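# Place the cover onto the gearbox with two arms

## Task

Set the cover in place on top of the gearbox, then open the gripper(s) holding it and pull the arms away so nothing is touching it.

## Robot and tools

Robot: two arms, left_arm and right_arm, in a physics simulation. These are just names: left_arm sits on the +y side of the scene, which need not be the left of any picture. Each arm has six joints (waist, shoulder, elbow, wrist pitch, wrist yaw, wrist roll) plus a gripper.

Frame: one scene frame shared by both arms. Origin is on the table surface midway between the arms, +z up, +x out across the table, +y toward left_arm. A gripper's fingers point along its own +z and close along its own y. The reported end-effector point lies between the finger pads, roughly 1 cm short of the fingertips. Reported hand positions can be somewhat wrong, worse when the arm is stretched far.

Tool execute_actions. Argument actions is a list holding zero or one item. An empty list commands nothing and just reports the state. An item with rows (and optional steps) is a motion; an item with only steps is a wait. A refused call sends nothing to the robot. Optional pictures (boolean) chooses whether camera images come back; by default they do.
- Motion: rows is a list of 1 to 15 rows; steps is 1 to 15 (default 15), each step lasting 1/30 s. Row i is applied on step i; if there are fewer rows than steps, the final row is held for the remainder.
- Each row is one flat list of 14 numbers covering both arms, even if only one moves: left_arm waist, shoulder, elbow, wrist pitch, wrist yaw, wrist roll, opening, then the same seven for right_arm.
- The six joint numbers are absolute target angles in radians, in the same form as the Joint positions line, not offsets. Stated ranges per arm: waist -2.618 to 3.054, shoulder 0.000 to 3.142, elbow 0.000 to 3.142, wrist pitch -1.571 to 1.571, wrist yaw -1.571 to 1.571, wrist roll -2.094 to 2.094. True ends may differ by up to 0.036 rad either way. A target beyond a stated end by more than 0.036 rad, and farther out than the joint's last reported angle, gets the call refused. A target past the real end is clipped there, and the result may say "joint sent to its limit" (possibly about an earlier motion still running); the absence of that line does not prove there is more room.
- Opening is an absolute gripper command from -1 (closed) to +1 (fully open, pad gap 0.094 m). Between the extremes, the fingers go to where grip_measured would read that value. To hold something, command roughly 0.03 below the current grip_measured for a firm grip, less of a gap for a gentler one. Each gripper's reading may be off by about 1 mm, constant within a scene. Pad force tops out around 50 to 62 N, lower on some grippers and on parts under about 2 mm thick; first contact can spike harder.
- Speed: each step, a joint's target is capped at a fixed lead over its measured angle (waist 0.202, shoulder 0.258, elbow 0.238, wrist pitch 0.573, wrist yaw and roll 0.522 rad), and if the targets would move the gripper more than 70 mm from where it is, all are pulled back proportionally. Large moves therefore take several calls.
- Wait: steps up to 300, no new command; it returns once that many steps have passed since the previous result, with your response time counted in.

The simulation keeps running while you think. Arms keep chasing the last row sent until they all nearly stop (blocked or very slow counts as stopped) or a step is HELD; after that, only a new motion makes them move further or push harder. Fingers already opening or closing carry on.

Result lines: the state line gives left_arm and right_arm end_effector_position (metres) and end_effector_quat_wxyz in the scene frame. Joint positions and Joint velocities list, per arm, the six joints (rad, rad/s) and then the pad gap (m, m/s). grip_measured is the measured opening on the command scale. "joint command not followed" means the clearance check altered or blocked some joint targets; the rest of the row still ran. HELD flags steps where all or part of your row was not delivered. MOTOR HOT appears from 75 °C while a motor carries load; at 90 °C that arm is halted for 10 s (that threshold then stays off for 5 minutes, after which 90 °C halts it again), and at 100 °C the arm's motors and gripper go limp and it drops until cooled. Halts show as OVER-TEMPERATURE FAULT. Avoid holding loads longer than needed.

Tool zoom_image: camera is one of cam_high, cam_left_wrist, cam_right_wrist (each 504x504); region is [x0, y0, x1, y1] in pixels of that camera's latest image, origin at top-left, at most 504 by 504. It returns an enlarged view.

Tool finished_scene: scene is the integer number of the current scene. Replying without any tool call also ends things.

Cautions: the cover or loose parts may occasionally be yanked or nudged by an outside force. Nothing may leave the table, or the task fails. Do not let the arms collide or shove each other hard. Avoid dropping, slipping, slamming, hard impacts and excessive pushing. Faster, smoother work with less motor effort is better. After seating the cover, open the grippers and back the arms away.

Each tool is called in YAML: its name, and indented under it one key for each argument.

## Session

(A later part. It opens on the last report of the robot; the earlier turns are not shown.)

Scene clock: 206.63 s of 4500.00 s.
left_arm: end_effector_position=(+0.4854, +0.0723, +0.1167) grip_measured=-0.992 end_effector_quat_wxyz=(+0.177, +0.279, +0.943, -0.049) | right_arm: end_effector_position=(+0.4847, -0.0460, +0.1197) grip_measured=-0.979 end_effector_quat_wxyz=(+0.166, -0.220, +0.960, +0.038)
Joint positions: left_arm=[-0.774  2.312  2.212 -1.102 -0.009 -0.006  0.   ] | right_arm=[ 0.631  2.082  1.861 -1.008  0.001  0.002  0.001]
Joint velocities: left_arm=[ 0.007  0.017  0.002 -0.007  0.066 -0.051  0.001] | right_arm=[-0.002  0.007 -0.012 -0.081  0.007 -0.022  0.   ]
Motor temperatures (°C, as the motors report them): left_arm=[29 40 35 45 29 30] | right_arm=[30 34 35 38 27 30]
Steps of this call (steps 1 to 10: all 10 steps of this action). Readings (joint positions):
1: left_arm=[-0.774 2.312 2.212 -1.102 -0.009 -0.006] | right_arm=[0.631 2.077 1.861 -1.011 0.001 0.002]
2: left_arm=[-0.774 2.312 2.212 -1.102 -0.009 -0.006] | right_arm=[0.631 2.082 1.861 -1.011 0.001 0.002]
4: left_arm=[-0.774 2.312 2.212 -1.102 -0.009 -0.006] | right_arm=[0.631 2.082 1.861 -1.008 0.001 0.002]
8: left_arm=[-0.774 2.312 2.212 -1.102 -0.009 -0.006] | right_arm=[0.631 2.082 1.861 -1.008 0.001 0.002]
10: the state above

execute_actions:
  actions:
    - {"rows":[[-0.77,2.35,2.2,-1.12,0,0,-1,0.634,2.13,1.85,-1.03,0,0,-1],[-0.77,2.28,2.21,-1.12,0,0,-1,0.634,2.05,1.86,-1.03,0,0,-1],[-0.77,2.23,2.2,-1.13,0,0,-1,0.634,2.0,1.86,-1.04,0,0,-1],[-0.77,2.18,2.15,-1.11,0,0,-1,0.634,1.95,1.83,-1.04,0,0,-1],[-0.77,2.12,2.08,-1.07,0,0,-1,0.634,1.9,1.79,-1.02,0,0,-1],[-0.76,2.06,2.0,-1.03,0,0,-1,0.634,1.85,1.74,-1.0,0,0,-1],[-0.76,2.0,1.92,-0.98,0,0,-1,0.634,1.8,1.68,-0.98,0,0,-1],[-0.75,1.94,1.83,-0.93,0,0,-1,0.63,1.73,1.6,-0.95,0,0,-1],[-0.74,1.88,1.74,-0.88,0,0,-1,0.62,1.66,1.5,-0.9,0,0,-1],[-0.73,1.8,1.6,-0.75,0,0,-1,0.61,1.58,1.38,-0.8,0,0,-1],[-0.72,1.72,1.46,-0.6,0,0,-1,0.6,1.5,1.26,-0.68,0,0,-1],[-0.71,1.64,1.32,-0.45,0,0,-1,0.58,1.42,1.14,-0.55,0,0,-1],[-0.7,1.56,1.18,-0.3,0,0,-1,0.57,1.34,1.02,-0.4,0,0,-1],[-0.7,1.5,1.08,-0.15,0,0,-1,0.56,1.27,0.9,-0.25,0,0,-1],[-0.7,1.45,1.0,0,0,0,-1,0.55,1.2,0.8,-0.1,0,0,-1]],"steps":15}
  pictures: false

execute_actions:
  actions:
    - {"steps":12}
  pictures: false

execute_actions:
  actions:
    - {"rows":[[-0.7,1.45,0.9,0.2,0.05,0,-1,0.55,1.25,0.7,0.1,0,0,-1],[-0.7,1.45,0.9,0.2,0.05,0,-1,0.55,1.25,0.7,0.1,0,0,-1],[-0.7,1.48,0.8,0.4,0.1,0,-1,0.55,1.3,0.6,0.3,0,0,-1],[-0.7,1.48,0.8,0.4,0.1,0,-1,0.55,1.3,0.6,0.3,0,0,-1],[-0.7,1.5,0.7,0.6,0.15,0.03,-1,0.55,1.3,0.5,0.5,0,0,-1],[-0.7,1.5,0.7,0.6,0.15,0.03,-1,0.55,1.3,0.5,0.5,0,0,-1],[-0.7,1.55,0.62,0.8,0.2,0.06,-1,0.55,1.35,0.42,0.75,0,0,-1],[-0.7,1.55,0.62,0.8,0.2,0.06,-1,0.55,1.35,0.42,0.75,0,0,-1],[-0.7,1.65,0.58,1.0,0.22,0.06,-1,0.55,1.4,0.36,0.95,0,0,-1]],"steps":15}
  pictures: false

execute_actions:
  actions:
    - {"steps":20}

Scene clock: 208.60 s of 4500.00 s.
left_arm: end_effector_position=(+0.4326, +0.1406, +0.2294) grip_measured=-0.992 end_effector_quat_wxyz=(+0.393, +0.232, +0.884, -0.104) | right_arm: end_effector_position=(+0.4085, -0.1070, +0.2197) grip_measured=-0.979 end_effector_quat_wxyz=(+0.388, -0.181, +0.900, +0.079)
Joint positions: left_arm=[-0.711  1.572  1.385 -0.547 -0.004 -0.006  0.   ] | right_arm=[ 0.575  1.331  1.151 -0.576 -0.001  0.002  0.001]
Joint velocities: left_arm=[ 0.242 -2.117 -2.342  3.26   0.022 -0.007 -0.   ] | right_arm=[-0.437 -2.239 -2.386  3.158  0.007 -0.022 -0.001]
Motor temperatures (°C, as the motors report them): left_arm=[29 40 35 44 29 30] | right_arm=[30 34 34 38 27 30]
Steps of this call (steps 1 to 15: the robot went on to your last target; steps 16 to 44: nothing new was sent; steps 45 to 59: all 15 steps of this action). Readings (joint positions):
45: left_arm=[-0.774 2.309 2.212 -1.101 -0.009 -0.006] | right_arm=[0.631 2.080 1.863 -1.007 0.001 0.002]
46: left_arm=[-0.774 2.304 2.212 -1.101 -0.009 -0.006] | right_arm=[0.631 2.074 1.863 -1.005 0.001 0.002]
48: left_arm=[-0.774 2.285 2.197 -1.101 -0.009 -0.006] | right_arm=[0.631 2.059 1.856 -1.012 0.001 0.002]
52: left_arm=[-0.771 2.098 1.966 -1.039 -0.008 -0.006] | right_arm=[0.631 1.895 1.711 -0.988 0.001 0.002]
59: the state above

Scene clock: 209.00 s of 4500.00 s.
left_arm: end_effector_position=(+0.4286, +0.1473, +0.1906) grip_measured=-0.992 end_effector_quat_wxyz=(+0.469, +0.218, +0.847, -0.122) | right_arm: end_effector_position=(+0.4058, -0.1180, +0.1854) grip_measured=-0.979 end_effector_quat_wxyz=(+0.467, -0.163, +0.865, +0.088)
Joint positions: left_arm=[-0.702  1.472  0.996 -0.084 -0.004 -0.006  0.   ] | right_arm=[ 0.553  1.211  0.795 -0.164  0.002  0.002  0.001]
Joint velocities: left_arm=[ 0.012  0.012 -0.007  0.3   -0.007 -0.022 -0.001] | right_arm=[ 0.002  0.007 -0.017  0.374  0.022  0.051  0.   ]
Motor temperatures (°C, as the motors report them): left_arm=[29 40 35 45 29 30] | right_arm=[30 34 34 38 27 30]
Steps of this call (steps 1 to 12: the robot went on to your last target). Readings (joint positions):
1: left_arm=[-0.704 1.507 1.308 -0.440 -0.004 -0.006] | right_arm=[0.563 1.263 1.073 -0.477 -0.000 0.002]
2: left_arm=[-0.702 1.456 1.238 -0.340 -0.004 -0.006] | right_arm=[0.555 1.211 1.004 -0.391 0.001 0.002]
4: left_arm=[-0.702 1.405 1.118 -0.190 -0.004 -0.006] | right_arm=[0.553 1.171 0.893 -0.273 0.002 0.002]
8: left_arm=[-0.702 1.450 1.012 -0.104 -0.004 -0.006] | right_arm=[0.553 1.205 0.800 -0.208 0.002 0.002]
12: the state above

Scene clock: 209.50 s of 4500.00 s.
left_arm: end_effector_position=(+0.4107, +0.1179, +0.1242) grip_measured=-0.992 end_effector_quat_wxyz=(+0.568, +0.274, +0.747, -0.212) | right_arm: end_effector_position=(+0.4121, -0.1155, +0.1286) grip_measured=-0.979 end_effector_quat_wxyz=(+0.594, -0.147, +0.783, +0.112)
Joint positions: left_arm=[-0.702  1.674  0.577  0.823  0.19   0.048  0.   ] | right_arm=[0.553 1.41  0.354 0.782 0.002 0.002 0.001]
Joint velocities: left_arm=[-0.012 -0.012 -0.007  0.842  0.081  0.066  0.   ] | right_arm=[-0.002  0.027 -0.002  1.311 -0.066 -0.022  0.   ]
Motor temperatures (°C, as the motors report them): left_arm=[29 40 35 45 29 30] | right_arm=[30 34 34 38 27 30]
Steps of this call (steps 1 to 15: all 15 steps of this action). Readings (joint positions):
1: left_arm=[-0.702 1.470 0.983 -0.040 0.001 -0.006] | right_arm=[0.553 1.213 0.782 -0.122 0.002 0.002]
2: left_arm=[-0.702 1.466 0.961 0.016 0.009 -0.006] | right_arm=[0.553 1.216 0.763 -0.068 0.002 0.002]
4: left_arm=[-0.702 1.466 0.888 0.161 0.036 -0.006] | right_arm=[0.553 1.241 0.692 0.077 0.002 0.002]
8: left_arm=[-0.702 1.507 0.692 0.480 0.112 0.021] | right_arm=[0.553 1.318 0.486 0.394 0.002 0.002]
15: the state above

Scene clock: 210.17 s of 4500.00 s.
left_arm: end_effector_position=(+0.4145, +0.1116, +0.1627) grip_measured=-0.992 end_effector_quat_wxyz=(+0.626, +0.275, +0.694, -0.226) | right_arm: end_effector_position=(+0.4188, -0.1129, +0.1643) grip_measured=-0.979 end_effector_quat_wxyz=(+0.650, -0.138, +0.737, +0.123)
Joint positions: left_arm=[-0.702  1.67   0.577  0.976  0.211  0.055  0.   ] | right_arm=[0.553 1.41  0.354 0.929 0.002 0.002 0.001]
Joint velocities: left_arm=[ 0.007  0.012 -0.012  0.095 -0.081 -0.007  0.   ] | right_arm=[-0.007 -0.007 -0.007 -0.037 -0.11   0.037  0.   ]
Motor temperatures (°C, as the motors report them): left_arm=[29 40 35 45 29 30] | right_arm=[30 34 34 38 27 30]
Steps of this call (steps 1 to 20: the robot went on to your last target). Readings (joint positions):
1: left_arm=[-0.702 1.674 0.577 0.854 0.194 0.049] | right_arm=[0.553 1.410 0.354 0.818 0.002 0.002]
2: left_arm=[-0.702 1.673 0.577 0.883 0.197 0.050] | right_arm=[0.553 1.410 0.354 0.844 0.002 0.002]
4: left_arm=[-0.702 1.671 0.577 0.922 0.202 0.052] | right_arm=[0.553 1.410 0.354 0.880 0.002 0.002]
8: left_arm=[-0.702 1.670 0.577 0.959 0.207 0.053] | right_arm=[0.553 1.410 0.354 0.913 0.002 0.002]
20: the state above

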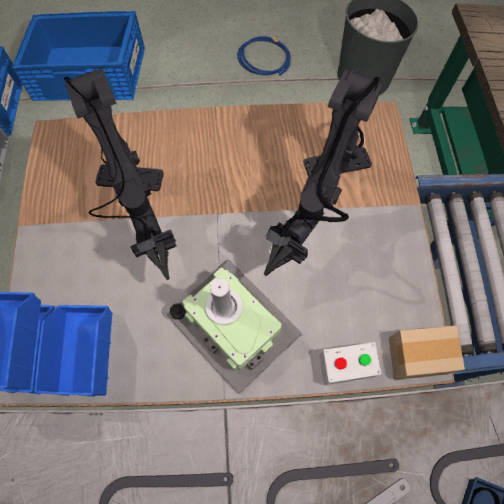

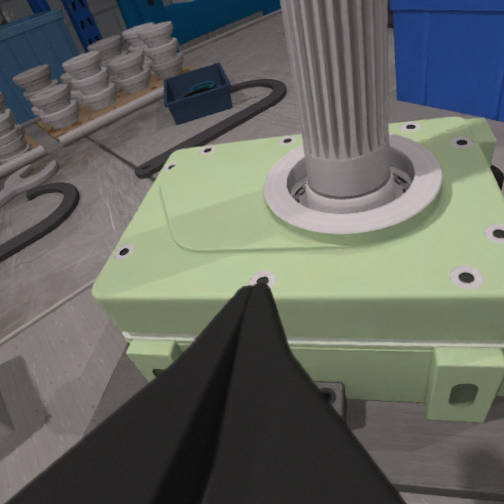

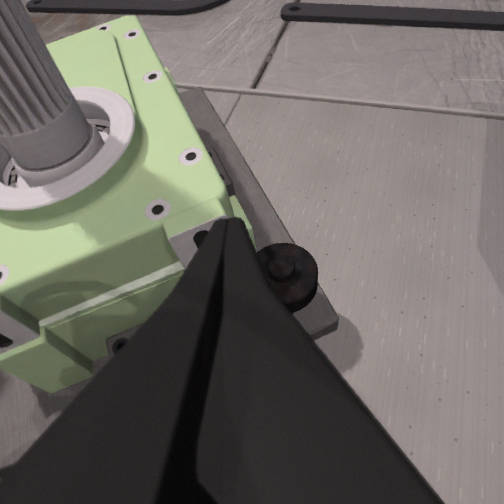

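zoom_image:
  camera: "cam_left_wrist"
  region: [85,275,245,395]

zoom_image:
  camera: "cam_left_wrist"
  region: [344,275,504,395]

Region (85, 275, 245, 395) of cam_left_wrist's 504x504 image, scaled by 3.150, with more detail than that image has; it fills the top 378 rows of this view, and the rest is white.

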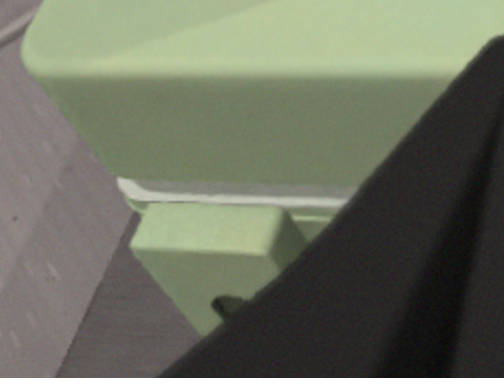

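Region (344, 275, 504, 395) of cam_left_wrist's 504x504 image, scaled by 3.150, with more detail than that image has; it fills the top 378 rows of this view, and the rest is white.

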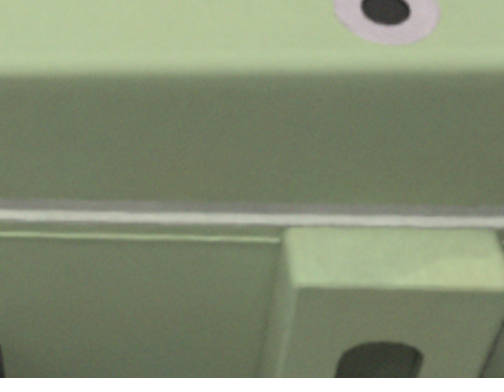

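execute_actions:
  actions:
    - {"rows":[[-0.7,1.55,0.62,0.8,0.2,0.06,-1,0.55,1.35,0.42,0.75,0,0,-1],[-0.7,1.55,0.62,0.8,0.2,0.06,-1,0.55,1.35,0.42,0.75,0,0,-1],[-0.7,1.5,0.7,0.6,0.15,0.03,-1,0.55,1.3,0.5,0.5,0,0,-1],[-0.7,1.5,0.75,0.5,0.15,0.03,-1,0.55,1.3,0.55,0.4,0,0,-1],[-0.7,1.48,0.8,0.4,0.1,0,-1,0.55,1.3,0.62,0.3,0,0,-1],[-0.7,1.47,0.87,0.3,0.1,0,-1,0.55,1.27,0.68,0.2,0,0,-1],[-0.7,1.45,0.93,0.2,0.05,0,-1,0.55,1.25,0.74,0.1,0,0,-1],[-0.7,1.45,1.0,0.1,0,0,-1,0.55,1.22,0.8,0,0,0,-1],[-0.7,1.47,1.07,-0.05,0,0,-1,0.56,1.24,0.88,-0.15,0,0,-1],[-0.7,1.51,1.15,-0.2,0,0,-1,0.57,1.29,0.97,-0.3,0,0,-1],[-0.7,1.56,1.24,-0.33,0,0,-1,0.58,1.35,1.07,-0.43,0,0,-1],[-0.7,1.62,1.33,-0.45,0,0,-1,0.59,1.41,1.16,-0.55,0,0,-1]],"steps":15}
  pictures: false

execute_actions:
  actions:
    - {"rows":[[-0.71,1.67,1.42,-0.55,0,0,-1,0.6,1.46,1.25,-0.65,0,0,-1],[-0.71,1.72,1.5,-0.63,0,0,-1,0.61,1.52,1.33,-0.74,0,0,-1],[-0.72,1.77,1.58,-0.7,0,0,-1,0.62,1.57,1.41,-0.82,0,0,-1],[-0.72,1.82,1.66,-0.76,0,0,-1,0.63,1.63,1.49,-0.89,0,0,-1],[-0.728,1.87,1.74,-0.81,0,0,-1,0.634,1.68,1.56,-0.94,0,0,-1],[-0.728,1.92,1.81,-0.85,0,0,-1,0.634,1.73,1.62,-0.97,0,0,-1],[-0.728,1.97,1.88,-0.89,0,0,-1,0.634,1.78,1.68,-0.99,0,0,-1],[-0.728,2.02,1.95,-0.92,0,0,-1,0.634,1.83,1.74,-1.01,0,0,-1],[-0.728,2.07,2.01,-0.95,0,0,-1,0.634,1.87,1.79,-1.03,0,0,-1],[-0.728,2.12,2.07,-0.98,0,0,-1,0.634,1.91,1.83,-1.04,0,0,-1],[-0.728,2.16,2.13,-1.0,0,0,-1,0.634,1.95,1.86,-1.05,0,0,-1],[-0.728,2.2,2.18,-1.02,0,0,-1,0.634,1.98,1.89,-1.05,0,0,-1],[-0.728,2.23,2.22,-1.04,0,0,-1,0.634,2.0,1.9,-1.05,0,0,-1],[-0.728,2.25,2.25,-1.05,0,0,-1,0.634,2.0,1.9,-1.05,0,0,-1]],"steps":15}
  pictures: false

execute_actions:
  actions:
    - {"steps":12}

Scene clock: 214.47 s of 4500.00 s.
left_arm: end_effector_position=(+0.4729, +0.1154, +0.2845) grip_measured=-0.992 end_effector_quat_wxyz=(+0.539, +0.223, +0.798, -0.151) | right_arm: end_effector_position=(+0.4544, -0.0849, +0.2591) grip_measured=-0.979 end_effector_quat_wxyz=(+0.505, -0.171, +0.840, +0.103)
Joint positions: left_arm=[-0.702  1.576  1.315 -0.121  0.031  0.011  0.   ] | right_arm=[ 0.582  1.377  1.128 -0.24   0.001  0.002  0.001]
Joint velocities: left_arm=[-0.012  0.252  0.388 -1.443 -0.227  0.007  0.001] | right_arm=[ 0.09   0.31   0.662 -1.414 -0.066  0.022 -0.   ]
Motor temperatures (°C, as the motors report them): left_arm=[29 40 35 46 29 30] | right_arm=[30 34 34 39 27 30]
Steps of this call (steps 1 to 15: the robot went on to your last target; steps 16 to 90: nothing new was sent; then 0.80 s passed at rest; steps 91 to 105: all 15 steps of this action). Readings (joint positions):
91: left_arm=[-0.702 1.658 0.579 0.951 0.210 0.055] | right_arm=[0.553 1.404 0.360 0.908 0.002 0.002]
92: left_arm=[-0.702 1.635 0.579 0.910 0.209 0.055] | right_arm=[0.553 1.395 0.368 0.872 0.002 0.002]
94: left_arm=[-0.702 1.576 0.620 0.772 0.195 0.050] | right_arm=[0.553 1.362 0.420 0.720 0.002 0.002]
98: left_arm=[-0.702 1.503 0.849 0.448 0.123 0.026] | right_arm=[0.553 1.310 0.649 0.356 0.002 0.002]
105: the state above

Scene clock: 214.97 s of 4500.00 s.
left_arm: end_effector_position=(+0.5266, +0.0782, +0.1682) grip_measured=-0.992 end_effector_quat_wxyz=(+0.282, +0.255, +0.922, -0.079) | right_arm: end_effector_position=(+0.4907, -0.0438, +0.1604) grip_measured=-0.979 end_effector_quat_wxyz=(+0.223, -0.217, +0.949, +0.051)
Joint positions: left_arm=[-0.72   2.234  2.183 -0.926  0.008  0.008  0.   ] | right_arm=[ 0.63   1.998  1.854 -0.965  0.001  0.002  0.001]
Joint velocities: left_arm=[ 0.017  0.662  0.613 -0.535 -0.007 -0.051 -0.001] | right_arm=[ 0.012  0.437  0.09  -0.227  0.022  0.037  0.   ]
Motor temperatures (°C, as the motors report them): left_arm=[29 40 35 46 29 30] | right_arm=[30 34 34 39 27 30]
Steps of this call (steps 1 to 15: all 15 steps of this action). Readings (joint positions):
1: left_arm=[-0.702 1.590 1.337 -0.191 0.026 0.010] | right_arm=[0.585 1.391 1.157 -0.306 0.001 0.002]
2: left_arm=[-0.702 1.619 1.378 -0.279 0.022 0.010] | right_arm=[0.589 1.418 1.200 -0.393 0.001 0.002]
4: left_arm=[-0.704 1.714 1.505 -0.445 0.016 0.009] | right_arm=[0.602 1.512 1.329 -0.565 0.002 0.002]
8: left_arm=[-0.715 1.939 1.801 -0.688 0.010 0.008] | right_arm=[0.628 1.739 1.607 -0.799 0.001 0.002]
15: the state above

Scene clock: 215.37 s of 4500.00 s.
left_arm: end_effector_position=(+0.5138, +0.0860, +0.1484) grip_measured=-0.992 end_effector_quat_wxyz=(+0.233, +0.258, +0.935, -0.066) | right_arm: end_effector_position=(+0.4786, -0.0496, +0.1443) grip_measured=-0.979 end_effector_quat_wxyz=(+0.181, -0.219, +0.958, +0.041)
Joint positions: left_arm=[-0.72   2.269  2.216 -1.029  0.007  0.007  0.   ] | right_arm=[ 0.63   2.024  1.862 -1.035  0.001  0.002  0.001]
Joint velocities: left_arm=[ 0.012  0.012  0.002 -0.007  0.022  0.022  0.001] | right_arm=[-0.022  0.007 -0.007 -0.051  0.037 -0.051 -0.001]
Motor temperatures (°C, as the motors report them): left_arm=[29 40 35 46 29 30] | right_arm=[30 34 35 39 27 30]
Steps of this call (steps 1 to 12: the robot went on to your last target). Readings (joint positions):
1: left_arm=[-0.720 2.251 2.197 -0.942 0.008 0.008] | right_arm=[0.630 2.011 1.855 -0.978 0.001 0.002]
2: left_arm=[-0.720 2.261 2.203 -0.958 0.008 0.008] | right_arm=[0.630 2.019 1.855 -0.993 0.001 0.002]
4: left_arm=[-0.720 2.269 2.205 -0.990 0.008 0.008] | right_arm=[0.630 2.024 1.855 -1.015 0.001 0.002]
8: left_arm=[-0.720 2.269 2.211 -1.023 0.007 0.008] | right_arm=[0.630 2.024 1.860 -1.031 0.001 0.002]
12: the state above

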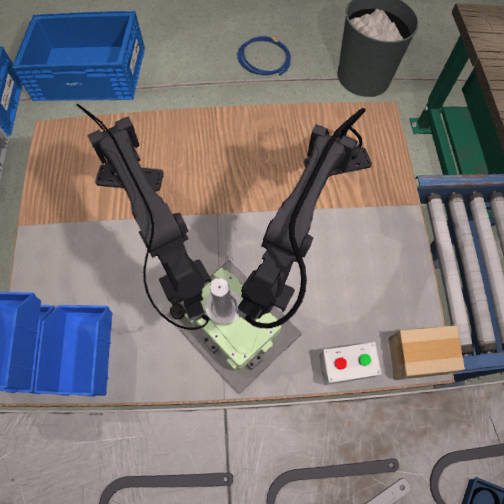

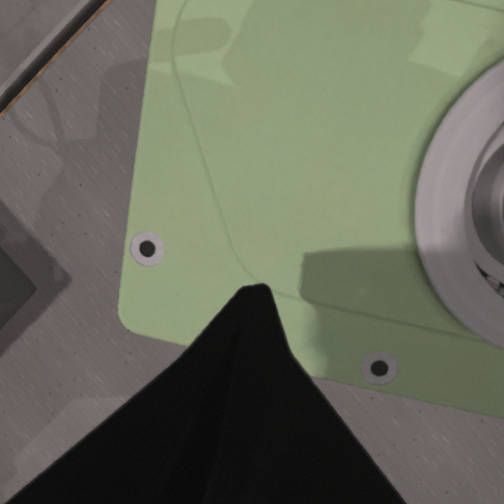

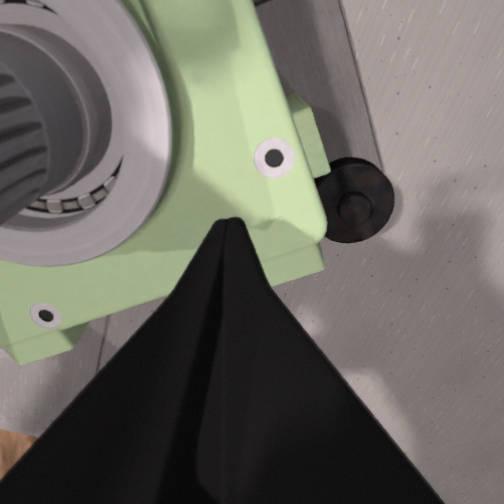

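Press, pure q2.

execute_actions:
  actions:
    - {"rows":[[-0.728,2.28,2.22,-1.03,0,0,-1,0.634,2.035,1.865,-1.03,0,0,-1],[-0.728,2.295,2.22,-1.03,0,0,-1,0.634,2.05,1.865,-1.03,0,0,-1],[-0.728,2.31,2.22,-1.02,0,0,-1,0.634,2.065,1.865,-1.03,0,0,-1],[-0.728,2.325,2.22,-1.02,0,0,-1,0.634,2.08,1.865,-1.03,0,0,-1],[-0.728,2.34,2.22,-1.02,0,0,-1,0.634,2.095,1.865,-1.03,0,0,-1],[-0.728,2.355,2.22,-1.02,0,0,-1,0.634,2.11,1.865,-1.03,0,0,-1],[-0.728,2.37,2.22,-1.02,0,0,-1,0.634,2.125,1.865,-1.03,0,0,-1],[-0.728,2.385,2.21,-1.03,0,0,-1,0.634,2.14,1.865,-1.03,0,0,-1],[-0.728,2.40,2.21,-1.03,0,0,-1,0.634,2.155,1.865,-1.03,0,0,-1],[-0.728,2.42,2.2,-1.04,0,0,-1,0.634,2.17,1.86,-1.04,0,0,-1],[-0.728,2.44,2.2,-1.04,0,0,-1,0.634,2.19,1.86,-1.04,0,0,-1],[-0.728,2.46,2.2,-1.05,0,0,-1,0.634,2.21,1.85,-1.05,0,0,-1],[-0.728,2.48,2.2,-1.05,0,0,-1,0.634,2.23,1.85,-1.05,0,0,-1]],"steps":15}
  pictures: false

execute_actions:
  actions:
    - {"steps":15}

Scene clock: 217.03 s of 4500.00 s.
left_arm: end_effector_position=(+0.5161, +0.0861, +0.1207) grip_measured=-0.992 end_effector_quat_wxyz=(+0.211, +0.259, +0.941, -0.056) | right_arm: end_effector_position=(+0.4891, -0.0445, +0.1189) grip_measured=-0.979 end_effector_quat_wxyz=(+0.167, -0.220, +0.960, +0.038)
Joint positions: left_arm=[-0.72   2.324  2.22  -1.027  0.     0.007  0.   ] | right_arm=[ 0.63   2.099  1.884 -1.01   0.001  0.002  0.001]
Joint velocities: left_arm=[-0.007 -0.007 -0.012 -0.022 -0.022 -0.051 -0.   ] | right_arm=[-0.012  0.046  0.046  0.125 -0.051  0.007 -0.001]
Motor temperatures (°C, as the motors report them): left_arm=[29 41 35 46 29 30] | right_arm=[30 34 35 38 27 30]
Steps of this call (steps 1 to 30: the robot went on to your last target; steps 31 to 35: nothing new was sent; steps 36 to 50: all 15 steps of this action). Readings (joint positions):
36: left_arm=[-0.720 2.270 2.216 -1.035 0.007 0.007] | right_arm=[0.630 2.024 1.862 -1.039 0.001 0.002]
37: left_arm=[-0.720 2.272 2.216 -1.035 0.007 0.007] | right_arm=[0.630 2.026 1.862 -1.039 0.001 0.002]
39: left_arm=[-0.720 2.282 2.216 -1.034 0.007 0.007] | right_arm=[0.630 2.037 1.862 -1.038 0.001 0.002]
43: left_arm=[-0.720 2.317 2.220 -1.032 0.005 0.007] | right_arm=[0.630 2.077 1.865 -1.028 0.001 0.002]
50: the state above

Scene clock: 217.53 s of 4500.00 s.
left_arm: end_effector_position=(+0.5161, +0.0861, +0.1207) grip_measured=-0.992 end_effector_quat_wxyz=(+0.211, +0.259, +0.941, -0.056) | right_arm: end_effector_position=(+0.4907, -0.0436, +0.1190) grip_measured=-0.979 end_effector_quat_wxyz=(+0.170, -0.220, +0.960, +0.039)
Joint positions: left_arm=[-0.72   2.324  2.22  -1.027  0.     0.007  0.   ] | right_arm=[ 0.63   2.102  1.886 -1.004  0.001  0.001  0.001]
Joint velocities: left_arm=[-0.007  0.002 -0.002  0.007  0.037 -0.066  0.   ] | right_arm=[-0.002 -0.022 -0.002 -0.051  0.022 -0.007  0.   ]
Motor temperatures (°C, as the motors report them): left_arm=[29 41 35 46 29 30] | right_arm=[30 34 35 38 27 30]
Steps of this call (steps 1 to 15: the robot went on to your last target). Readings (joint positions):
1: left_arm=[-0.720 2.324 2.220 -1.027 0.000 0.007] | right_arm=[0.630 2.101 1.885 -1.006 0.001 0.002]
2: left_arm=[-0.720 2.324 2.220 -1.027 0.000 0.007] | right_arm=[0.630 2.102 1.886 -1.004 0.001 0.001]
4: left_arm=[-0.720 2.324 2.220 -1.027 0.000 0.007] | right_arm=[0.630 2.102 1.886 -1.004 0.001 0.001]
8: left_arm=[-0.720 2.324 2.220 -1.027 0.000 0.007] | right_arm=[0.630 2.102 1.886 -1.004 0.001 0.001]
15: the state above
All arms were judged still, so your last target was given up. Only a new action makes them travel on or press farther. Fingers that are still opening or closing keep moving.

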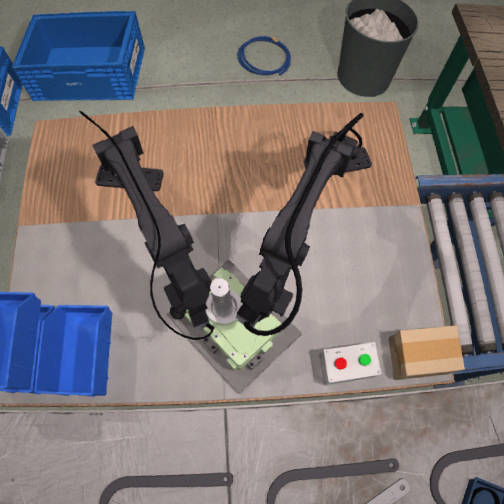

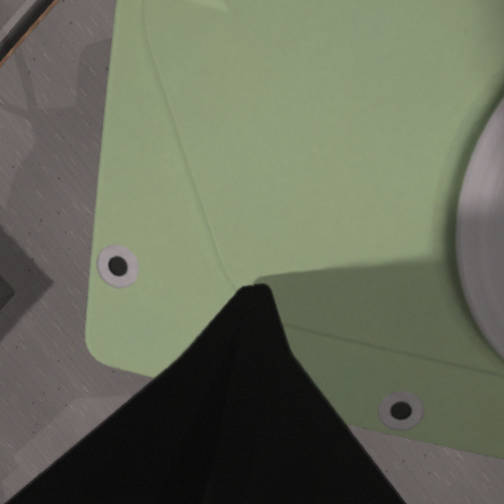

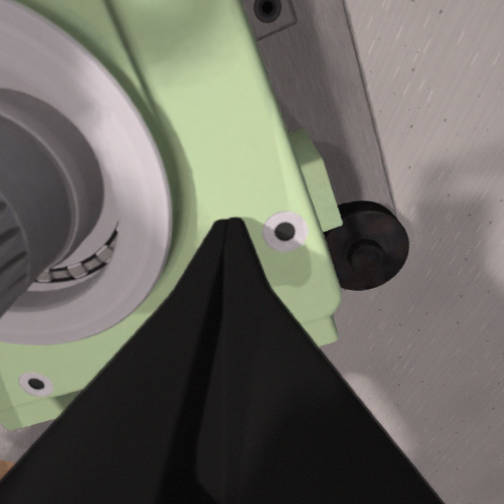

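execute_actions:
  actions:
    - {"rows":[[-0.728,2.38,2.2,-1.03,0,0,-1,0.634,2.13,1.87,-1.02,0,0,-1],[-0.728,2.3,2.21,-1.03,0,0,-1,0.634,2.07,1.88,-1.02,0,0,-1],[-0.728,2.25,2.2,-1.04,0,0,-1,0.634,2.02,1.87,-1.03,0,0,-1],[-0.728,2.2,2.16,-1.04,0,0,-1,0.634,1.96,1.84,-1.04,0,0,-1],[-0.728,2.13,2.09,-1.03,0,0,-1,0.634,1.9,1.79,-1.02,0,0,-1],[-0.728,2.06,2.0,-1.0,0,0,-1,0.634,1.85,1.74,-1.0,0,0,-1],[-0.728,2.0,1.92,-0.97,0,0,-1,0.634,1.8,1.68,-0.98,0,0,-1],[-0.72,1.94,1.83,-0.93,0,0,-1,0.63,1.73,1.6,-0.95,0,0,-1],[-0.72,1.88,1.74,-0.88,0,0,-1,0.62,1.66,1.5,-0.9,0,0,-1],[-0.72,1.8,1.6,-0.75,0,0,-1,0.61,1.58,1.38,-0.8,0,0,-1],[-0.72,1.72,1.46,-0.6,0,0,-1,0.6,1.5,1.26,-0.68,0,0,-1],[-0.72,1.64,1.32,-0.45,0,0,-1,0.58,1.42,1.14,-0.55,0,0,-1],[-0.72,1.56,1.18,-0.3,0,0,-1,0.57,1.34,1.02,-0.4,0,0,-1],[-0.72,1.5,1.08,-0.15,0,0,-1,0.56,1.27,0.9,-0.25,0,0,-1],[-0.72,1.45,1.0,0,0,0,-1,0.55,1.2,0.8,-0.1,0,0,-1]],"steps":15}
  pictures: false

execute_actions:
  actions:
    - {"steps":12}
  pictures: false

execute_actions:
  actions:
    - {"rows":[[-0.72,1.45,0.9,0.2,0,0.2,-1,0.55,1.2,0.8,-0.1,0,0,-1],[-0.72,1.45,0.9,0.2,0,0.3,-1,0.55,1.2,0.8,-0.1,0,0,-1],[-0.72,1.48,0.8,0.4,0,0.5,-1,0.55,1.2,0.8,-0.1,0,0,-1],[-0.72,1.48,0.8,0.4,0,0.6,-1,0.55,1.2,0.8,-0.1,0,0,-1],[-0.72,1.5,0.7,0.6,0,0.8,-1,0.55,1.2,0.8,-0.1,0,0,-1],[-0.72,1.5,0.7,0.7,0,0.9,-1,0.55,1.2,0.8,-0.1,0,0,-1],[-0.72,1.55,0.62,0.85,0,1.1,-1,0.55,1.2,0.8,-0.1,0,0,-1],[-0.72,1.55,0.62,0.95,0,1.3,-1,0.55,1.2,0.8,-0.1,0,0,-1],[-0.72,1.62,0.56,1.1,0,1.5,-1,0.55,1.2,0.8,-0.1,0,0,-1],[-0.72,1.65,0.52,1.2,0,1.7,-1,0.55,1.2,0.8,-0.1,0,0,-1]],"steps":15}
  pictures: false

execute_actions:
  actions:
    - {"rows":[[-0.72,1.65,0.52,1.2,0,1.7,-1,0.55,1.2,0.8,-0.1,0,0,-1],[-0.72,1.65,0.52,1.25,0,1.7,-1,0.55,1.2,0.8,-0.1,0,0,-1],[-0.72,1.68,0.51,1.3,0,1.7,-1,0.55,1.2,0.8,-0.1,0,0,-1],[-0.72,1.72,0.5,1.35,0,1.7,-1,0.55,1.2,0.8,-0.1,0,0,-1],[-0.72,1.76,0.5,1.4,0,1.7,-1,0.55,1.2,0.8,-0.1,0,0,-1],[-0.72,1.8,0.49,1.45,0,1.7,-1,0.55,1.2,0.8,-0.1,0,0,-1],[-0.72,1.84,0.49,1.5,0,1.7,-1,0.55,1.2,0.8,-0.1,0,0,-1],[-0.72,1.88,0.48,1.52,0,1.7,-1,0.55,1.2,0.8,-0.1,0,0,-1],[-0.72,1.92,0.48,1.53,0,1.7,-1,0.55,1.2,0.8,-0.1,0,0,-1],[-0.72,1.96,0.48,1.53,0,1.7,-1,0.55,1.2,0.8,-0.1,0,0,-1],[-0.72,1.99,0.48,1.53,0,1.7,-1,0.55,1.2,0.8,-0.1,0,0,-1]],"steps":15}
  pictures: false

execute_actions:
  actions:
    - {"steps":20}

Scene clock: 222.83 s of 4500.00 s.
left_arm: end_effector_position=(+0.4311, +0.1359, +0.2326) grip_measured=-0.992 end_effector_quat_wxyz=(+0.400, +0.241, +0.878, -0.107) | right_arm: end_effector_position=(+0.4085, -0.1066, +0.2212) grip_measured=-0.979 end_effector_quat_wxyz=(+0.390, -0.181, +0.899, +0.079)
Joint positions: left_arm=[-0.72   1.565  1.378 -0.53   0.     0.007  0.   ] | right_arm=[ 0.576  1.329  1.152 -0.575 -0.001  0.001  0.001]
Joint velocities: left_arm=[ 0.007 -2.122 -2.313  3.187  0.051 -0.066 -0.001] | right_arm=[-0.422 -2.225 -2.391  3.304  0.022  0.022 -0.001]
Motor temperatures (°C, as the motors report them): left_arm=[29 40 35 45 29 30] | right_arm=[30 34 34 37 27 30]
Steps of this call (steps 1 to 90: nothing new was sent; then 1.80 s passed at rest; steps 91 to 105: all 15 steps of this action). Readings (joint positions):
91: left_arm=[-0.720 2.321 2.220 -1.027 0.000 0.007] | right_arm=[0.630 2.097 1.886 -1.002 0.001 0.001]
92: left_arm=[-0.720 2.315 2.220 -1.026 0.000 0.007] | right_arm=[0.630 2.093 1.886 -1.001 0.001 0.001]
94: left_arm=[-0.720 2.298 2.205 -1.024 0.000 0.007] | right_arm=[0.630 2.076 1.875 -1.004 0.001 0.001]
98: left_arm=[-0.720 2.105 1.966 -0.993 0.000 0.007] | right_arm=[0.630 1.899 1.710 -0.986 0.001 0.001]
105: the state above

Scene clock: 223.23 s of 4500.00 s.
left_arm: end_effector_position=(+0.4245, +0.1398, +0.1906) grip_measured=-0.992 end_effector_quat_wxyz=(+0.468, +0.232, +0.843, -0.125) | right_arm: end_effector_position=(+0.4056, -0.1179, +0.1851) grip_measured=-0.979 end_effector_quat_wxyz=(+0.467, -0.163, +0.865, +0.088)
Joint positions: left_arm=[-0.72   1.472  0.996 -0.083  0.     0.007  0.   ] | right_arm=[ 0.553  1.211  0.795 -0.164  0.001  0.001  0.001]
Joint velocities: left_arm=[-0.007  0.012  0.002  0.227  0.037  0.022 -0.001] | right_arm=[ 0.007  0.002 -0.017  0.359 -0.037 -0.051  0.001]
Motor temperatures (°C, as the motors report them): left_arm=[29 40 35 45 29 30] | right_arm=[30 34 34 37 27 30]
Steps of this call (steps 1 to 12: the robot went on to your last target). Readings (joint positions):
1: left_arm=[-0.720 1.501 1.302 -0.424 0.000 0.007] | right_arm=[0.563 1.262 1.075 -0.476 -0.000 0.001]
2: left_arm=[-0.720 1.450 1.233 -0.327 0.000 0.007] | right_arm=[0.556 1.211 1.006 -0.390 0.001 0.001]
4: left_arm=[-0.720 1.403 1.116 -0.182 0.000 0.007] | right_arm=[0.553 1.171 0.894 -0.272 0.001 0.001]
8: left_arm=[-0.720 1.450 1.012 -0.101 0.000 0.007] | right_arm=[0.553 1.205 0.800 -0.208 0.001 0.001]
12: the state above

Scene clock: 223.73 s of 4500.00 s.
left_arm: end_effector_position=(+0.4207, +0.1420, +0.1402) grip_measured=-0.992 end_effector_quat_wxyz=(+0.596, +0.610, +0.460, +0.249) | right_arm: end_effector_position=(+0.4110, -0.1157, +0.1943) grip_measured=-0.979 end_effector_quat_wxyz=(+0.486, -0.161, +0.854, +0.092)
Joint positions: left_arm=[-0.72   1.67   0.517  0.986 -0.     1.321  0.   ] | right_arm=[ 0.553  1.211  0.795 -0.121  0.001  0.001  0.001]
Joint velocities: left_arm=[-0.007  0.017 -0.022  0.886 -0.051  2.601  0.001] | right_arm=[ 0.007 -0.022 -0.007 -0.037 -0.066 -0.007 -0.001]
Motor temperatures (°C, as the motors report them): left_arm=[29 40 35 45 29 30] | right_arm=[30 34 34 37 27 30]
Steps of this call (steps 1 to 15: all 15 steps of this action). Readings (joint positions):
1: left_arm=[-0.720 1.470 0.983 -0.039 -0.000 0.034] | right_arm=[0.553 1.211 0.795 -0.154 0.001 0.001]
2: left_arm=[-0.720 1.466 0.961 0.016 -0.000 0.081] | right_arm=[0.553 1.211 0.795 -0.146 0.001 0.001]
4: left_arm=[-0.720 1.466 0.888 0.162 -0.000 0.236] | right_arm=[0.553 1.211 0.795 -0.135 0.001 0.001]
8: left_arm=[-0.720 1.510 0.689 0.519 -0.000 0.629] | right_arm=[0.553 1.211 0.795 -0.125 0.001 0.001]
15: the state above

Scene clock: 224.23 s of 4500.00 s.
left_arm: end_effector_position=(+0.4271, +0.1383, +0.1026) grip_measured=-0.992 end_effector_quat_wxyz=(+0.574, +0.651, +0.324, +0.376) | right_arm: end_effector_position=(+0.4111, -0.1157, +0.1946) grip_measured=-0.979 end_effector_quat_wxyz=(+0.486, -0.161, +0.854, +0.092)
Joint positions: left_arm=[-0.72   2.004  0.491  1.454 -0.     1.688  0.   ] | right_arm=[ 0.553  1.211  0.795 -0.119  0.001  0.001  0.001]
Joint velocities: left_arm=[-0.012  0.125 -0.12   0.007  0.037  0.11  -0.001] | right_arm=[-0.007 -0.002  0.007  0.037  0.022 -0.037 -0.001]
Motor temperatures (°C, as the motors report them): left_arm=[29 40 35 45 29 30] | right_arm=[30 34 34 37 27 30]
Steps of this call (steps 1 to 15: all 15 steps of this action). Readings (joint positions):
1: left_arm=[-0.720 1.670 0.517 1.018 -0.000 1.398] | right_arm=[0.553 1.211 0.795 -0.120 0.001 0.001]
2: left_arm=[-0.720 1.670 0.517 1.059 -0.000 1.458] | right_arm=[0.553 1.211 0.795 -0.120 0.001 0.001]
4: left_arm=[-0.720 1.675 0.517 1.145 -0.000 1.546] | right_arm=[0.553 1.211 0.795 -0.120 0.001 0.001]
8: left_arm=[-0.720 1.785 0.517 1.358 -0.000 1.636] | right_arm=[0.553 1.211 0.795 -0.119 0.001 0.001]
15: the state above

Scene clock: 224.90 s of 4500.00 s.
left_arm: end_effector_position=(+0.4269, +0.1384, +0.1140) grip_measured=-0.992 end_effector_quat_wxyz=(+0.586, +0.638, +0.313, +0.388) | right_arm: end_effector_position=(+0.4111, -0.1157, +0.1946) grip_measured=-0.979 end_effector_quat_wxyz=(+0.486, -0.161, +0.854, +0.092)
Joint positions: left_arm=[-0.72   2.005  0.488  1.506 -0.     1.7    0.   ] | right_arm=[ 0.553  1.211  0.795 -0.119  0.001  0.001  0.001]
Joint velocities: left_arm=[-0.012 -0.007 -0.002 -0.007 -0.037  0.022  0.001] | right_arm=[-0.002 -0.002 -0.007  0.066 -0.081  0.007  0.001]
Motor temperatures (°C, as the motors report them): left_arm=[29 40 35 46 29 30] | right_arm=[30 34 34 38 27 30]
Steps of this call (steps 1 to 20: the robot went on to your last target). Readings (joint positions):
1: left_arm=[-0.720 2.005 0.488 1.455 -0.000 1.690] | right_arm=[0.553 1.211 0.795 -0.119 0.001 0.001]
2: left_arm=[-0.720 2.005 0.488 1.461 -0.000 1.693] | right_arm=[0.553 1.211 0.795 -0.119 0.001 0.001]
4: left_arm=[-0.720 2.005 0.488 1.480 -0.000 1.695] | right_arm=[0.553 1.211 0.795 -0.119 0.001 0.001]
8: left_arm=[-0.720 2.005 0.488 1.497 -0.000 1.698] | right_arm=[0.553 1.211 0.795 -0.119 0.001 0.001]
20: the state above

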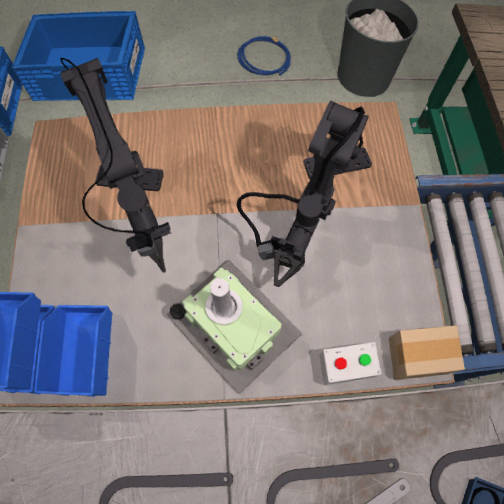

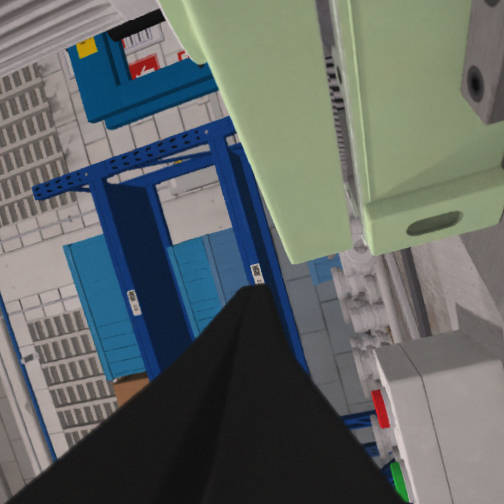

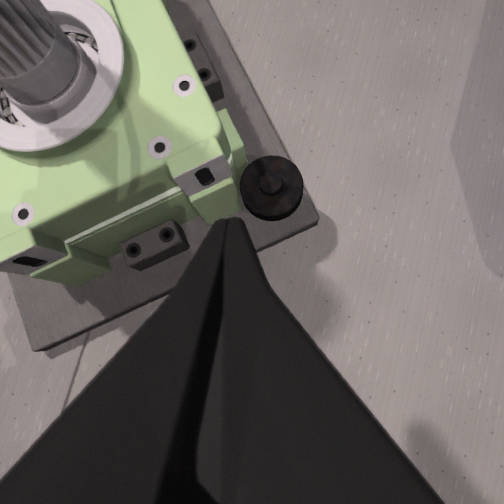

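zoom_image:
  camera: "cam_left_wrist"
  region: [250,0,450,280]

Region (250, 0, 450, 280) of cam_left_wrist's 504x504 image, scaled by 1.800, with more detail than that image has; it fills the left 360 columns of this view, and the rest is white.

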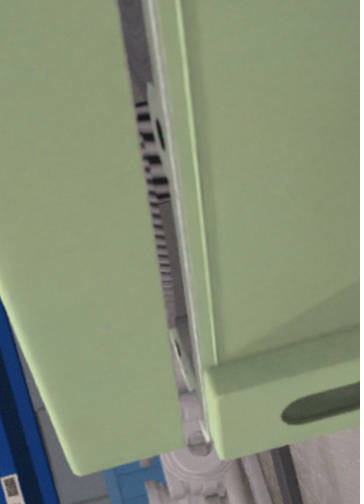

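zoom_image:
  camera: "cam_left_wrist"
  region: [325,170,395,270]

Region (325, 170, 395, 270) of cam_left_wrist's 504x504 image, scaled by 5.040, with more detail than that image has; it fills the left 353 columns of this view, and the rest is white.

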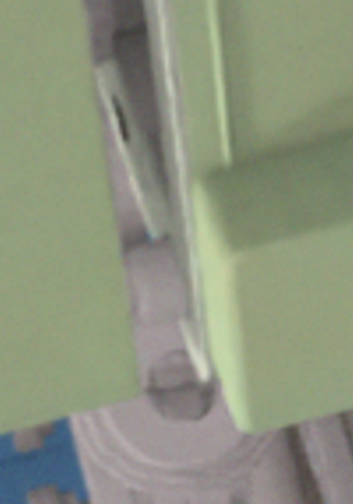

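execute_actions:
  actions:
    - {"rows":[[-0.72,1.95,0.5,1.5,0,1.5,-1,0.55,1.2,0.8,-0.1,0,0,-1],[-0.71,1.88,0.52,1.4,0,1.3,-1,0.55,1.2,0.8,-0.1,0,0,-1],[-0.7,1.8,0.55,1.28,0,1.1,-1,0.55,1.2,0.8,-0.1,0,0,-1],[-0.69,1.73,0.6,1.12,0,0.9,-1,0.55,1.2,0.8,-0.1,0,0,-1],[-0.68,1.68,0.66,0.95,0,0.7,-1,0.55,1.2,0.8,-0.1,0,0,-1],[-0.67,1.67,0.73,0.78,0,0.5,-1,0.55,1.2,0.8,-0.1,0,0,-1],[-0.665,1.68,0.8,0.6,0,0.3,-1,0.55,1.2,0.8,-0.1,0,0,-1],[-0.665,1.7,0.87,0.45,0,0.1,-1,0.55,1.2,0.8,-0.1,0,0,-1],[-0.665,1.72,0.93,0.3,0,0,-1,0.55,1.2,0.8,-0.1,0,0,-1],[-0.665,1.74,0.98,0.16,0,0,-1,0.55,1.2,0.8,-0.1,0,0,-1]],"steps":15}
  pictures: false

execute_actions:
  actions:
    - {"steps":20}
  pictures: false

execute_actions:
  actions:
    - {"rows":[[-0.665,1.76,1.01,0.155,0,0,-1,0.55,1.2,0.8,-0.1,0,0,-1],[-0.665,1.78,1.04,0.15,0,0,-1,0.55,1.2,0.8,-0.1,0,0,-1],[-0.665,1.80,1.07,0.145,0,0,-1,0.55,1.2,0.8,-0.1,0,0,-1],[-0.665,1.82,1.1,0.14,0,0,-1,0.55,1.2,0.8,-0.1,0,0,-1],[-0.665,1.835,1.125,0.135,0,0,-1,0.55,1.2,0.8,-0.1,0,0,-1]],"steps":15}

Scene clock: 227.63 s of 4500.00 s.
left_arm: end_effector_position=(+0.4949, +0.1270, +0.1926) grip_measured=-0.992 end_effector_quat_wxyz=(+0.603, +0.341, +0.721, -0.025) | right_arm: end_effector_position=(+0.4111, -0.1157, +0.1946) grip_measured=-0.979 end_effector_quat_wxyz=(+0.486, -0.161, +0.854, +0.092)
Joint positions: left_arm=[-0.672  1.71   0.975  0.459  0.001  0.401  0.   ] | right_arm=[ 0.553  1.211  0.795 -0.119  0.001  0.001  0.001]
Joint velocities: left_arm=[-0.002  0.168 -0.012 -1.766  0.051 -2.586  0.   ] | right_arm=[-0.002  0.007  0.007 -0.066 -0.051 -0.022 -0.001]
Motor temperatures (°C, as the motors report them): left_arm=[29 40 34 46 29 30] | right_arm=[30 34 34 38 27 30]
Steps of this call (steps 1 to 15: the robot went on to your last target; steps 16 to 67: nothing new was sent; steps 68 to 82: all 15 steps of this action). Readings (joint positions):
68: left_arm=[-0.720 2.002 0.488 1.503 -0.000 1.673] | right_arm=[0.553 1.211 0.795 -0.119 0.001 0.001]
69: left_arm=[-0.720 1.986 0.488 1.482 -0.000 1.612] | right_arm=[0.553 1.211 0.795 -0.119 0.001 0.001]
71: left_arm=[-0.716 1.897 0.501 1.362 0.000 1.427] | right_arm=[0.553 1.211 0.795 -0.119 0.001 0.001]
75: left_arm=[-0.685 1.712 0.719 0.971 0.001 1.039] | right_arm=[0.553 1.211 0.795 -0.119 0.001 0.001]
82: the state above

Scene clock: 228.30 s of 4500.00 s.
left_arm: end_effector_position=(+0.4695, +0.1402, +0.1090) grip_measured=-0.992 end_effector_quat_wxyz=(+0.453, +0.217, +0.858, -0.109) | right_arm: end_effector_position=(+0.4111, -0.1157, +0.1946) grip_measured=-0.979 end_effector_quat_wxyz=(+0.486, -0.161, +0.854, +0.092)
Joint positions: left_arm=[-0.672  1.751  0.975  0.175  0.001  0.012  0.   ] | right_arm=[ 0.553  1.211  0.795 -0.119  0.001  0.001  0.001]
Joint velocities: left_arm=[-0.007 -0.002 -0.017 -0.051  0.037 -0.095  0.   ] | right_arm=[ 0.007  0.012  0.002 -0.051 -0.007  0.007  0.   ]
Motor temperatures (°C, as the motors report them): left_arm=[29 40 35 46 29 30] | right_arm=[30 34 34 38 27 30]
Steps of this call (steps 1 to 20: the robot went on to your last target). Readings (joint positions):
1: left_arm=[-0.672 1.717 0.975 0.403 0.001 0.322] | right_arm=[0.553 1.211 0.795 -0.119 0.001 0.001]
2: left_arm=[-0.672 1.726 0.975 0.353 0.001 0.259] | right_arm=[0.553 1.211 0.795 -0.119 0.001 0.001]
4: left_arm=[-0.672 1.743 0.975 0.278 0.001 0.169] | right_arm=[0.553 1.211 0.795 -0.119 0.001 0.001]
8: left_arm=[-0.672 1.751 0.975 0.200 0.001 0.074] | right_arm=[0.553 1.211 0.795 -0.119 0.001 0.001]
20: the state above

Scene clock: 228.80 s of 4500.00 s.
left_arm: end_effector_position=(+0.4936, +0.1277, +0.1140) grip_measured=-0.992 end_effector_quat_wxyz=(+0.457, +0.214, +0.856, -0.111) | right_arm: end_effector_position=(+0.4111, -0.1157, +0.1946) grip_measured=-0.979 end_effector_quat_wxyz=(+0.486, -0.161, +0.854, +0.092)
Joint positions: left_arm=[-0.672  1.834  1.094  0.149  0.001  0.008  0.   ] | right_arm=[ 0.553  1.211  0.795 -0.119  0.001  0.001  0.001]
Joint velocities: left_arm=[ 0.012 -0.017 -0.007 -0.051 -0.007 -0.051  0.001] | right_arm=[-0.017  0.012 -0.002 -0.007  0.037 -0.022  0.   ]
Motor temperatures (°C, as the motors report them): left_arm=[29 40 35 46 29 30] | right_arm=[30 34 34 38 27 30]
Steps of this call (steps 1 to 15: all 15 steps of this action). Readings (joint positions):
1: left_arm=[-0.672 1.751 0.975 0.174 0.001 0.012] | right_arm=[0.553 1.211 0.795 -0.119 0.001 0.001]
2: left_arm=[-0.672 1.754 0.980 0.169 0.001 0.011] | right_arm=[0.553 1.211 0.795 -0.119 0.001 0.001]
4: left_arm=[-0.672 1.779 1.017 0.156 0.001 0.010] | right_arm=[0.553 1.211 0.795 -0.119 0.001 0.001]
8: left_arm=[-0.672 1.833 1.091 0.152 0.001 0.009] | right_arm=[0.553 1.211 0.795 -0.119 0.001 0.001]
15: the state above

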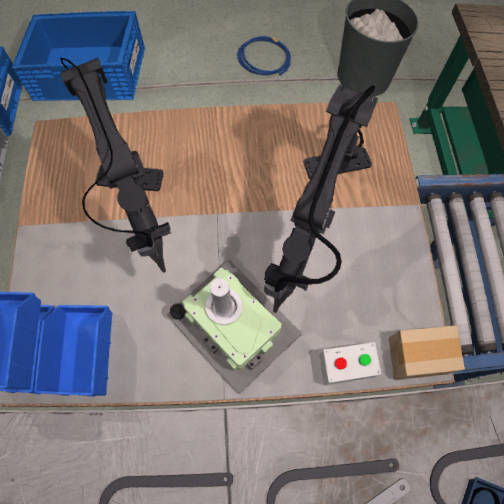

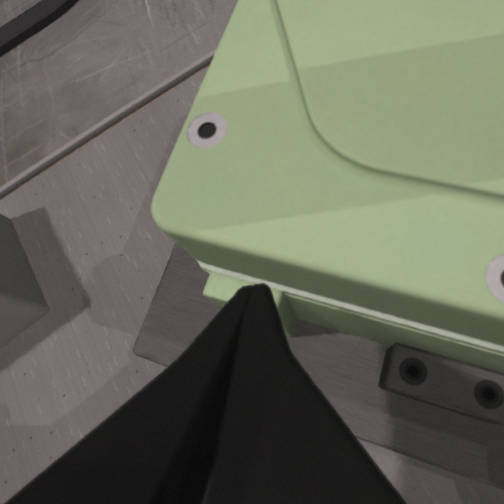

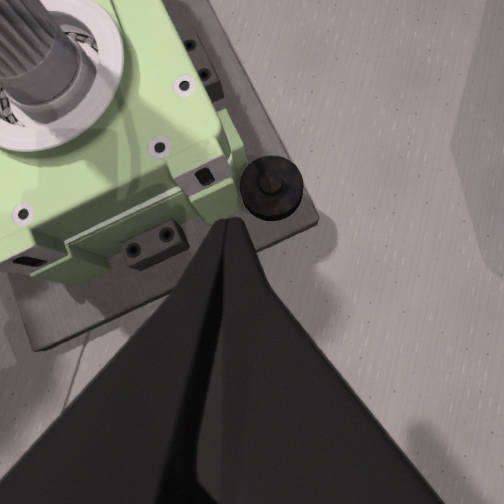

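execute_actions:
  actions:
    - {"rows":[[-0.665,1.855,1.135,0.13,0,0,-1,0.55,1.2,0.8,-0.1,0,0,-1],[-0.665,1.87,1.15,0.13,0,0,-1,0.55,1.2,0.8,-0.1,0,0,-1],[-0.665,1.885,1.165,0.125,0,0,-1,0.55,1.2,0.8,-0.1,0,0,-1],[-0.665,1.9,1.18,0.12,0,0,-1,0.55,1.2,0.8,-0.1,0,0,-1],[-0.665,1.915,1.2,0.12,0,0,-1,0.55,1.2,0.8,-0.1,0,0,-1],[-0.665,1.93,1.22,0.115,0,0,-1,0.55,1.2,0.8,-0.1,0,0,-1],[-0.665,1.945,1.24,0.11,0,0,-1,0.55,1.2,0.8,-0.1,0,0,-1],[-0.665,1.96,1.26,0.11,0,0,-1,0.55,1.2,0.8,-0.1,0,0,-1]],"steps":15}

Scene clock: 230.23 s of 4500.00 s.
left_arm: end_effector_position=(+0.5123, +0.1324, +0.0876) grip_measured=-0.992 end_effector_quat_wxyz=(+0.420, +0.206, +0.880, -0.084) | right_arm: end_effector_position=(+0.4111, -0.1157, +0.1946) grip_measured=-0.979 end_effector_quat_wxyz=(+0.486, -0.161, +0.854, +0.092)
Joint positions: left_arm=[-0.658  1.945  1.212  0.047 -0.032  0.007  0.   ] | right_arm=[ 0.553  1.211  0.795 -0.119  0.001  0.001  0.001]
Joint velocities: left_arm=[-0.017 -0.017  0.012 -0.022 -0.007  0.037  0.   ] | right_arm=[ 0.012 -0.022 -0.007 -0.022  0.022 -0.022  0.   ]
Motor temperatures (°C, as the motors report them): left_arm=[29 40 35 46 29 30] | right_arm=[30 33 35 38 27 30]
Steps of this call (steps 1 to 15: the robot went on to your last target; steps 16 to 28: nothing new was sent; steps 29 to 43: all 15 steps of this action). Readings (joint positions):
29: left_arm=[-0.672 1.836 1.094 0.149 0.001 0.008] | right_arm=[0.553 1.211 0.795 -0.119 0.001 0.001]
30: left_arm=[-0.672 1.841 1.099 0.146 0.001 0.008] | right_arm=[0.553 1.211 0.795 -0.119 0.001 0.001]
32: left_arm=[-0.672 1.864 1.123 0.143 0.001 0.008] | right_arm=[0.553 1.211 0.795 -0.119 0.001 0.001]
36: left_arm=[-0.665 1.921 1.180 0.083 -0.018 0.008] | right_arm=[0.553 1.211 0.795 -0.119 0.001 0.001]
43: the state above

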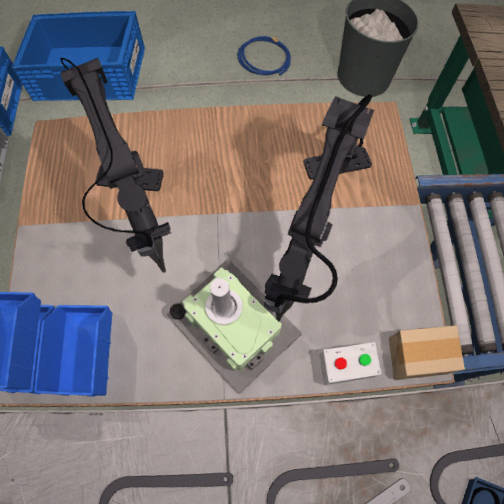

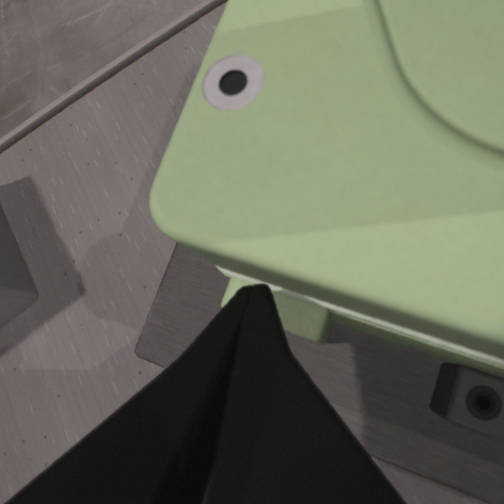

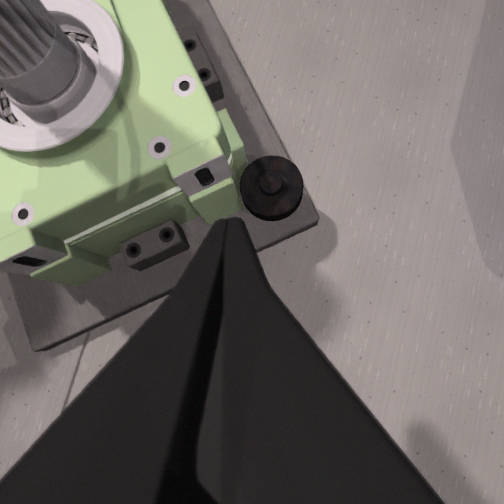

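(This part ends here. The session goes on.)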